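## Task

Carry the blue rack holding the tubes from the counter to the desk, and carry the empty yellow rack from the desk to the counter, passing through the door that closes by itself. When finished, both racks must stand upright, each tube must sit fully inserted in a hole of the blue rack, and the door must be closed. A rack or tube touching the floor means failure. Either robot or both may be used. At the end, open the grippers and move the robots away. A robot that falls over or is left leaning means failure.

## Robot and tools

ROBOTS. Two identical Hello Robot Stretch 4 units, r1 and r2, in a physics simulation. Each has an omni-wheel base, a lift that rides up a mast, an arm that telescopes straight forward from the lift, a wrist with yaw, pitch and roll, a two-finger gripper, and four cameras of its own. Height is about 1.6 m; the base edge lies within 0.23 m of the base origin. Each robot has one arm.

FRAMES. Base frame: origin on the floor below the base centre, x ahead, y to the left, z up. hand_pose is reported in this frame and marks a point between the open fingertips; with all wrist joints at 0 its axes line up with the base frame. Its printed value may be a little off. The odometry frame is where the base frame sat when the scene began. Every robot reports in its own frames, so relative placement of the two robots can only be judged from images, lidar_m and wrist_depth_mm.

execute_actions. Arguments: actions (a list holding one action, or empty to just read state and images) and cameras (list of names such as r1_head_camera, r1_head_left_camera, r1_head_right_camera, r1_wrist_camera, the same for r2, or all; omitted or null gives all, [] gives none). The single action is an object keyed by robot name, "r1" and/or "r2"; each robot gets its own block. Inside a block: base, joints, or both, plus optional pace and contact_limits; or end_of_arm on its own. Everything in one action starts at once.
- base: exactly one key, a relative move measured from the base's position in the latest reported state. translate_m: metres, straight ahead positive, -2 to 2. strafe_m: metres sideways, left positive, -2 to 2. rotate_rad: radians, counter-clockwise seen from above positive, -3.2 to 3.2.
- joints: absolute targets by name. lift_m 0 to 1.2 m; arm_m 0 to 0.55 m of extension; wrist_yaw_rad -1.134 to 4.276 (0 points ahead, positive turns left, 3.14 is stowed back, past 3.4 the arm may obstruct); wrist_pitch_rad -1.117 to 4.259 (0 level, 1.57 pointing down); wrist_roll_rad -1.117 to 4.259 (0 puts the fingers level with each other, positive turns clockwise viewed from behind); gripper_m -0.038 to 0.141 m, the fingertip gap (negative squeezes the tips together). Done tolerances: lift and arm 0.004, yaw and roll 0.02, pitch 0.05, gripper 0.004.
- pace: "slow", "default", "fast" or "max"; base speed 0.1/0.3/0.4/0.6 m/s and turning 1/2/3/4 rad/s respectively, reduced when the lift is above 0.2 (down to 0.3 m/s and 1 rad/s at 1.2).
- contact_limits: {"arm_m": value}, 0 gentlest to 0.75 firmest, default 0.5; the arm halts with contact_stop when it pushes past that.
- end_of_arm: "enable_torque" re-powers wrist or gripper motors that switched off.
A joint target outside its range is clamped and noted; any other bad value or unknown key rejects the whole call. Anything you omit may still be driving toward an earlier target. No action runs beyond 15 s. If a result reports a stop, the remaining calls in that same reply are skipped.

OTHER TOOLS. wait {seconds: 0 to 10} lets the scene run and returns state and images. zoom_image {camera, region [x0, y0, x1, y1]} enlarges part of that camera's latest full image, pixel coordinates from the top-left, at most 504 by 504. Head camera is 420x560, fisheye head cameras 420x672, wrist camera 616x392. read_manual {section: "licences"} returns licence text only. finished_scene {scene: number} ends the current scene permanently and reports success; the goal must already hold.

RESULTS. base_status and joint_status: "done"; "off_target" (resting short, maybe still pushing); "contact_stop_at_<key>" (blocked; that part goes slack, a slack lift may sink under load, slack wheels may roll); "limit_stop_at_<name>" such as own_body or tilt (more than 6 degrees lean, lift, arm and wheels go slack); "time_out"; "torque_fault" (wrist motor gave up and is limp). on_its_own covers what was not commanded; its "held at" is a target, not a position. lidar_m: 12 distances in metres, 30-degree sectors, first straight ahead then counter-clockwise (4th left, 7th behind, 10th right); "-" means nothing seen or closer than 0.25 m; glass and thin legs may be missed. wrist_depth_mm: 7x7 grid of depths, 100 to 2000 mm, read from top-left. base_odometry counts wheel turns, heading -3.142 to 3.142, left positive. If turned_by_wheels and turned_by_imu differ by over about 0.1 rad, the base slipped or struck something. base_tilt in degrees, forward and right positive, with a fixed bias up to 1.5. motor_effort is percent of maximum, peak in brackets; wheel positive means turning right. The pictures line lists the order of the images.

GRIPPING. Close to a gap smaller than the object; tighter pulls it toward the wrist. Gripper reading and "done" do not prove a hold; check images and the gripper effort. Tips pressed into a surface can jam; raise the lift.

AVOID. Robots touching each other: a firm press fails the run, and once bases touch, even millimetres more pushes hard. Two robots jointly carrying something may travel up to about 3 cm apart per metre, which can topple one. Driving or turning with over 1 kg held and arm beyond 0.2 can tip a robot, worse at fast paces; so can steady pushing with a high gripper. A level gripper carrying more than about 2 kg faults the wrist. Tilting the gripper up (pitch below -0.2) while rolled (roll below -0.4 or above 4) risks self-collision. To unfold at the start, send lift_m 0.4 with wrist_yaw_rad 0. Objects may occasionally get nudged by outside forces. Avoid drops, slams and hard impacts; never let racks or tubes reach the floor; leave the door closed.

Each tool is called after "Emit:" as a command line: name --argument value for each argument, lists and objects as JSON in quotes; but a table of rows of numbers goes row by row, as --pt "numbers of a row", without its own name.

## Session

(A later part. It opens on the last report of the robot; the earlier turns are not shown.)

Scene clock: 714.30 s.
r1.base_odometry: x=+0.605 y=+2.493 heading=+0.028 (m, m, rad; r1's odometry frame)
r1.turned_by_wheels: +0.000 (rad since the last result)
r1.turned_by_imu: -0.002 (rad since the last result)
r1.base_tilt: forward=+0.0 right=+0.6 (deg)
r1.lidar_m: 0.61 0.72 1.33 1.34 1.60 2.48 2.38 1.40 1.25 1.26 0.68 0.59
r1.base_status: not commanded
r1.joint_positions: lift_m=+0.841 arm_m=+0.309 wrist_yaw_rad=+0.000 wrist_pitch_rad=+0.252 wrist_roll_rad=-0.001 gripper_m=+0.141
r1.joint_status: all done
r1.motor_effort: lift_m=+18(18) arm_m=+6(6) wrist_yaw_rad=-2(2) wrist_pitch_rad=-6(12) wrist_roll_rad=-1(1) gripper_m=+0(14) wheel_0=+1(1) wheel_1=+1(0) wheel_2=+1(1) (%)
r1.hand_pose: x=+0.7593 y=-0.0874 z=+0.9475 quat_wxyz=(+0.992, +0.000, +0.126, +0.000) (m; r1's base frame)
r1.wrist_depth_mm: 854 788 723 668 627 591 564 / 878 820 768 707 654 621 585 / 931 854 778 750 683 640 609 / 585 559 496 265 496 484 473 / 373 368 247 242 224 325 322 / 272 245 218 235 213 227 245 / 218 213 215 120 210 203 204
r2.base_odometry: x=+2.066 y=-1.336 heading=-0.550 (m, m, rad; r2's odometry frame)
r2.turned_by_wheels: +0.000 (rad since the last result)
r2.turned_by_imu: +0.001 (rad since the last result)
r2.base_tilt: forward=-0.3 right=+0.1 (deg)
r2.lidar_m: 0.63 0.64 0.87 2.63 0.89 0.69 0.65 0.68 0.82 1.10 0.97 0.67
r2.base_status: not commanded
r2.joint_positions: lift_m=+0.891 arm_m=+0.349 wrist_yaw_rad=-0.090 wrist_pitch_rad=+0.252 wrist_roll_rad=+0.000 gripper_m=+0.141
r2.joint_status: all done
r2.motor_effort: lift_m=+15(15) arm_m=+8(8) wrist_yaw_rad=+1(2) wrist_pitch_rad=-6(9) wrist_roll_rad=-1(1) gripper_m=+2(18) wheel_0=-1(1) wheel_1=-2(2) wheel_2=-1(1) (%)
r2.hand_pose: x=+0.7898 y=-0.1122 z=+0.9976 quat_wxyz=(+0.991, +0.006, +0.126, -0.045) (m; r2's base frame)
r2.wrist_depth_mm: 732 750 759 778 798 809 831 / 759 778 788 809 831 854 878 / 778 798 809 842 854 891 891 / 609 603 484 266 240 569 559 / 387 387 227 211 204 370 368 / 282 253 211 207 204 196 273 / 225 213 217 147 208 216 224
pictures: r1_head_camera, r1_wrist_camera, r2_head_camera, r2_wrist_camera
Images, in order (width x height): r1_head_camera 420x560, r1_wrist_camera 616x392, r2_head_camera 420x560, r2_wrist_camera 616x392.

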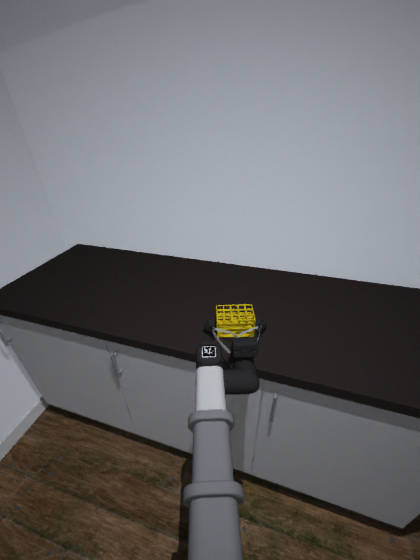

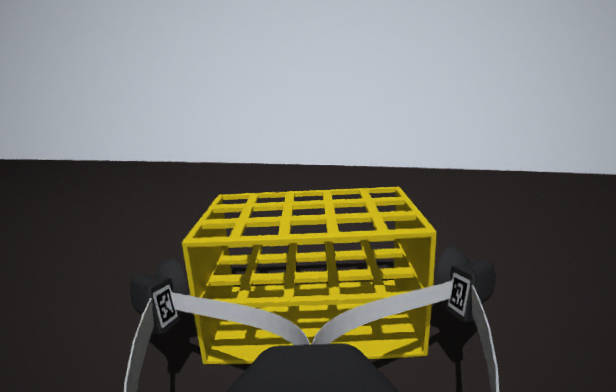

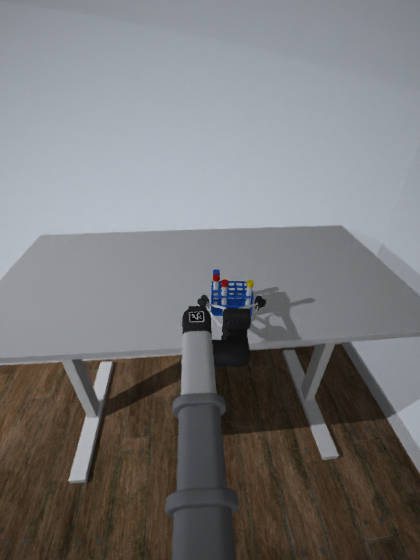

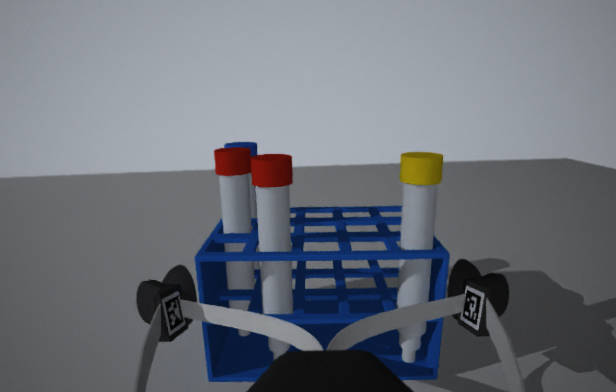

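Emit:
execute_actions --actions '[{"r1": {"base": {"translate_m": -0.15}, "joints": {"arm_m": 0.01}}, "r2": {"base": {"translate_m": -0.08}, "joints": {"arm_m": 0.01}}}]'

Scene clock: 719.83 s.
r1.base_odometry: x=+0.455 y=+2.488 heading=+0.027 (m, m, rad; r1's odometry frame)
r1.turned_by_wheels: -0.001 (rad since the last result)
r1.turned_by_imu: -0.002 (rad since the last result)
r1.base_tilt: forward=+0.0 right=+0.6 (deg)
r1.lidar_m: 0.74 0.91 1.37 1.39 1.67 2.32 2.28 1.31 1.18 1.21 0.83 0.72
r1.base_status: done
r1.joint_positions: lift_m=+0.841 arm_m=+0.011 wrist_yaw_rad=+0.000 wrist_pitch_rad=+0.253 wrist_roll_rad=-0.001 gripper_m=+0.141
r1.joint_status: all done
r1.motor_effort: lift_m=+18(18) arm_m=-6(6) wrist_yaw_rad=-1(2) wrist_pitch_rad=-9(9) wrist_roll_rad=-2(1) gripper_m=-1(0) wheel_0=-3(6) wheel_1=-2(6) wheel_2=-2(9) (%)
r1.hand_pose: x=+0.4613 y=-0.0875 z=+0.9474 quat_wxyz=(+0.992, +0.000, +0.126, +0.000) (m; r1's base frame)
r1.wrist_depth_mm: 1397 1281 1182 1098 1008 931 904 / 1430 1336 1229 1138 1078 991 946 / 1397 1229 1138 741 946 917 878 / 723 661 603 554 517 488 480 / 788 707 647 585 539 484 473 / 854 750 640 603 554 500 488 / 917 798 723 120 585 544 512
r2.base_odometry: x=+1.998 y=-1.294 heading=-0.550 (m, m, rad; r2's odometry frame)
r2.turned_by_wheels: +0.000 (rad since the last result)
r2.turned_by_imu: +0.002 (rad since the last result)
r2.base_tilt: forward=-0.3 right=+0.2 (deg)
r2.lidar_m: 0.68 0.73 1.00 2.30 0.84 0.62 0.56 0.59 0.72 1.10 1.03 0.74
r2.base_status: done
r2.joint_positions: lift_m=+0.891 arm_m=+0.011 wrist_yaw_rad=-0.090 wrist_pitch_rad=+0.252 wrist_roll_rad=+0.000 gripper_m=+0.141
r2.joint_status: all done
r2.motor_effort: lift_m=+15(15) arm_m=-8(8) wrist_yaw_rad=+2(0) wrist_pitch_rad=-6(6) wrist_roll_rad=-1(2) gripper_m=-1(3) wheel_0=+0(5) wheel_1=-1(6) wheel_2=+0(6) (%)
r2.hand_pose: x=+0.4527 y=-0.1122 z=+0.9975 quat_wxyz=(+0.991, +0.006, +0.126, -0.045) (m; r2's base frame)
r2.wrist_depth_mm: 1078 1118 1118 1160 1205 1205 1229 / 1118 1160 1182 1205 1255 1255 1255 / 1160 1138 1205 668 1255 1281 1205 / 615 609 603 597 580 574 569 / 1255 1281 1336 1336 1397 1008 1308 / 1308 1308 1366 1397 1397 196 1308 / 1336 1397 1430 147 1499 1078 1308
pictures: r1_head_camera, r1_head_left_camera, r1_head_right_camera, r1_wrist_camera, r2_head_camera, r2_head_left_camera, r2_head_right_camera, r2_wrist_camera
Images, in order (width x height): r1_head_camera 420x560, r1_head_left_camera 420x672, r1_head_right_camera 420x672, r1_wrist_camera 616x392, r2_head_camera 420x560, r2_head_left_camera 420x672, r2_head_right_camera 420x672, r2_wrist_camera 616x392.

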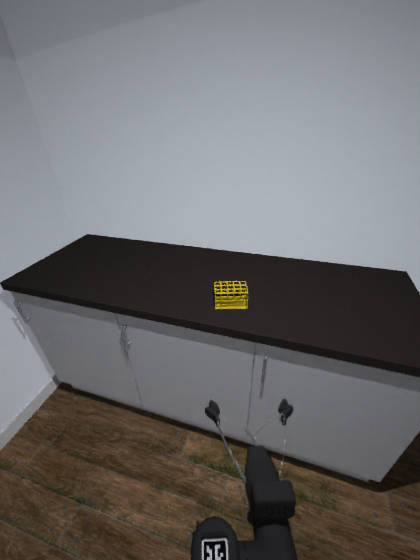

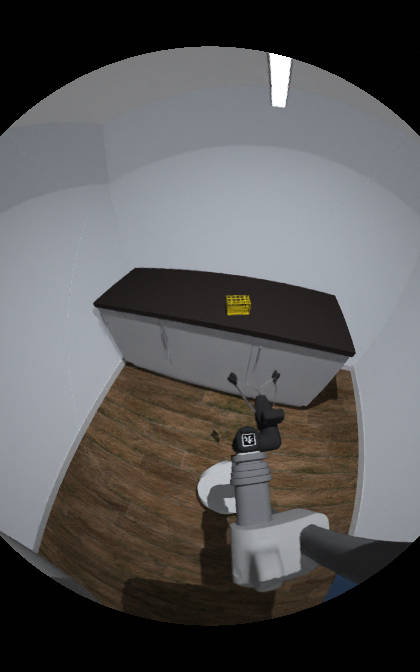

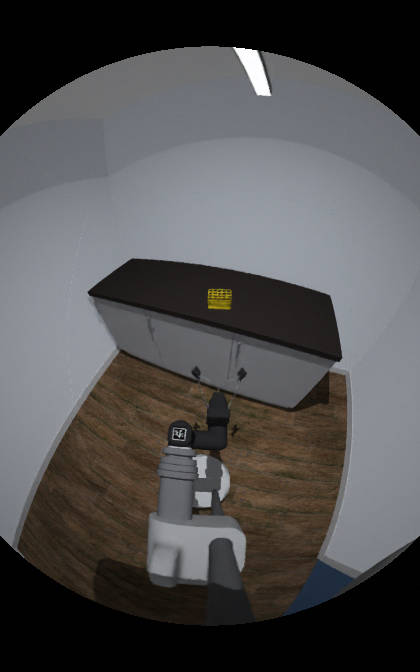

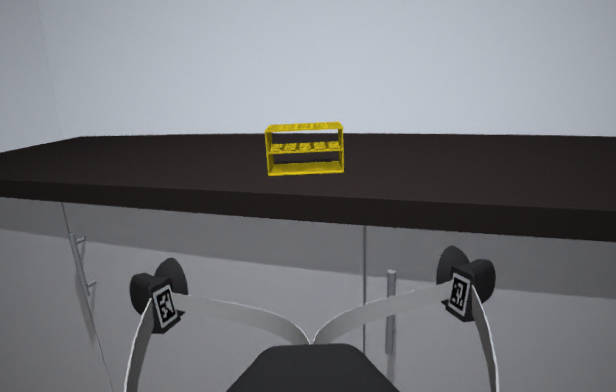

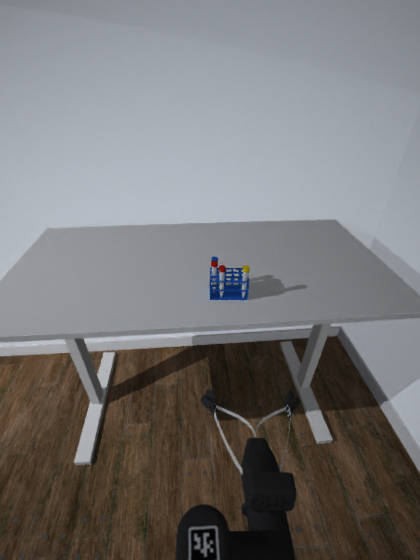

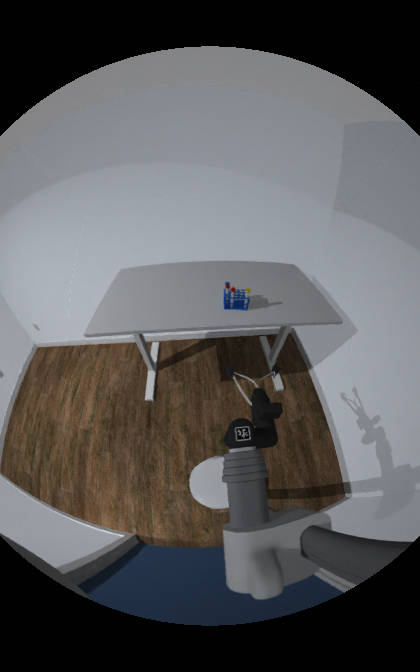

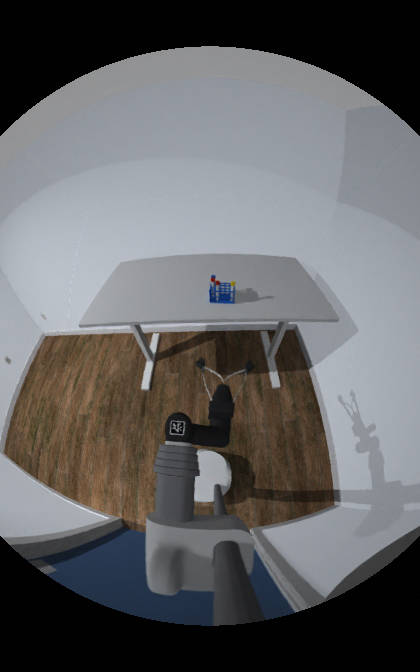

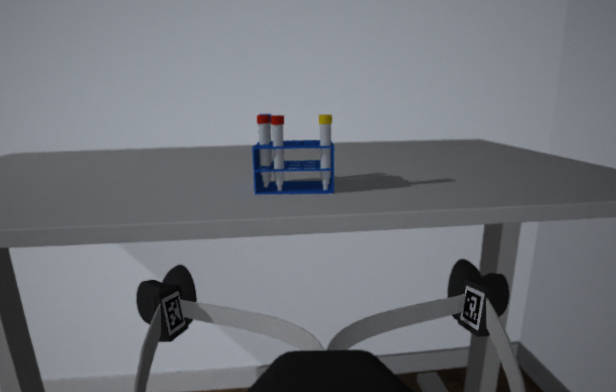

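Emit:
zoom_image --camera "r2_wrist_camera" --region '[235, 100, 355, 205]'

Emit:
zoom_image --camera "r2_head_left_camera" --region '[40, 480, 260, 630]'

Emit:
zoom_image --camera "r1_head_right_camera" --region '[260, 500, 420, 630]'

Region (235, 100, 355, 205) of r2_wrist_camera's 616x392 image, scaled by 4.200; it fills the top 441 rows of this view, and the rest is white.

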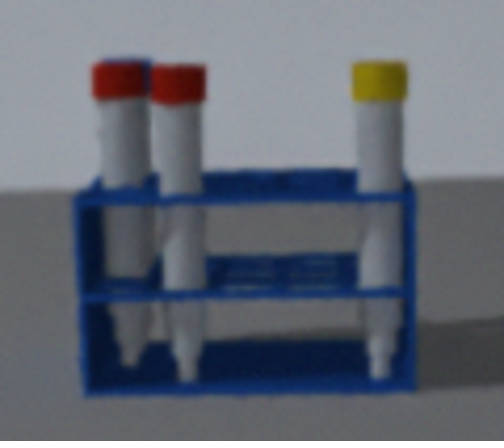

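Region (40, 480, 260, 630) of r2_head_left_camera's 420x672 image, scaled by 2.291, with more detail than that image has; it fills the top 344 rows of this view, and the rest is white.

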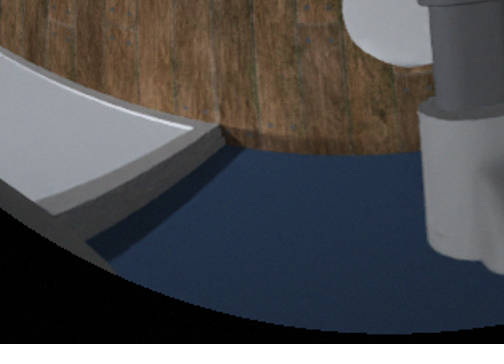

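Region (260, 500, 420, 630) of r1_head_right_camera's 420x672 image, scaled by 3.150, with more detail than that image has; it fills the top 410 rows of this view, and the rest is white.

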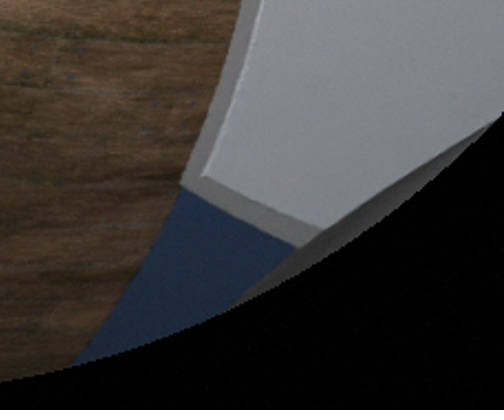

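All four tubes are seated, both racks are upright, the door is flush with its frame, and both robots are clear.

Emit:
finished_scene --scene 1

The scene is finished: the task was done.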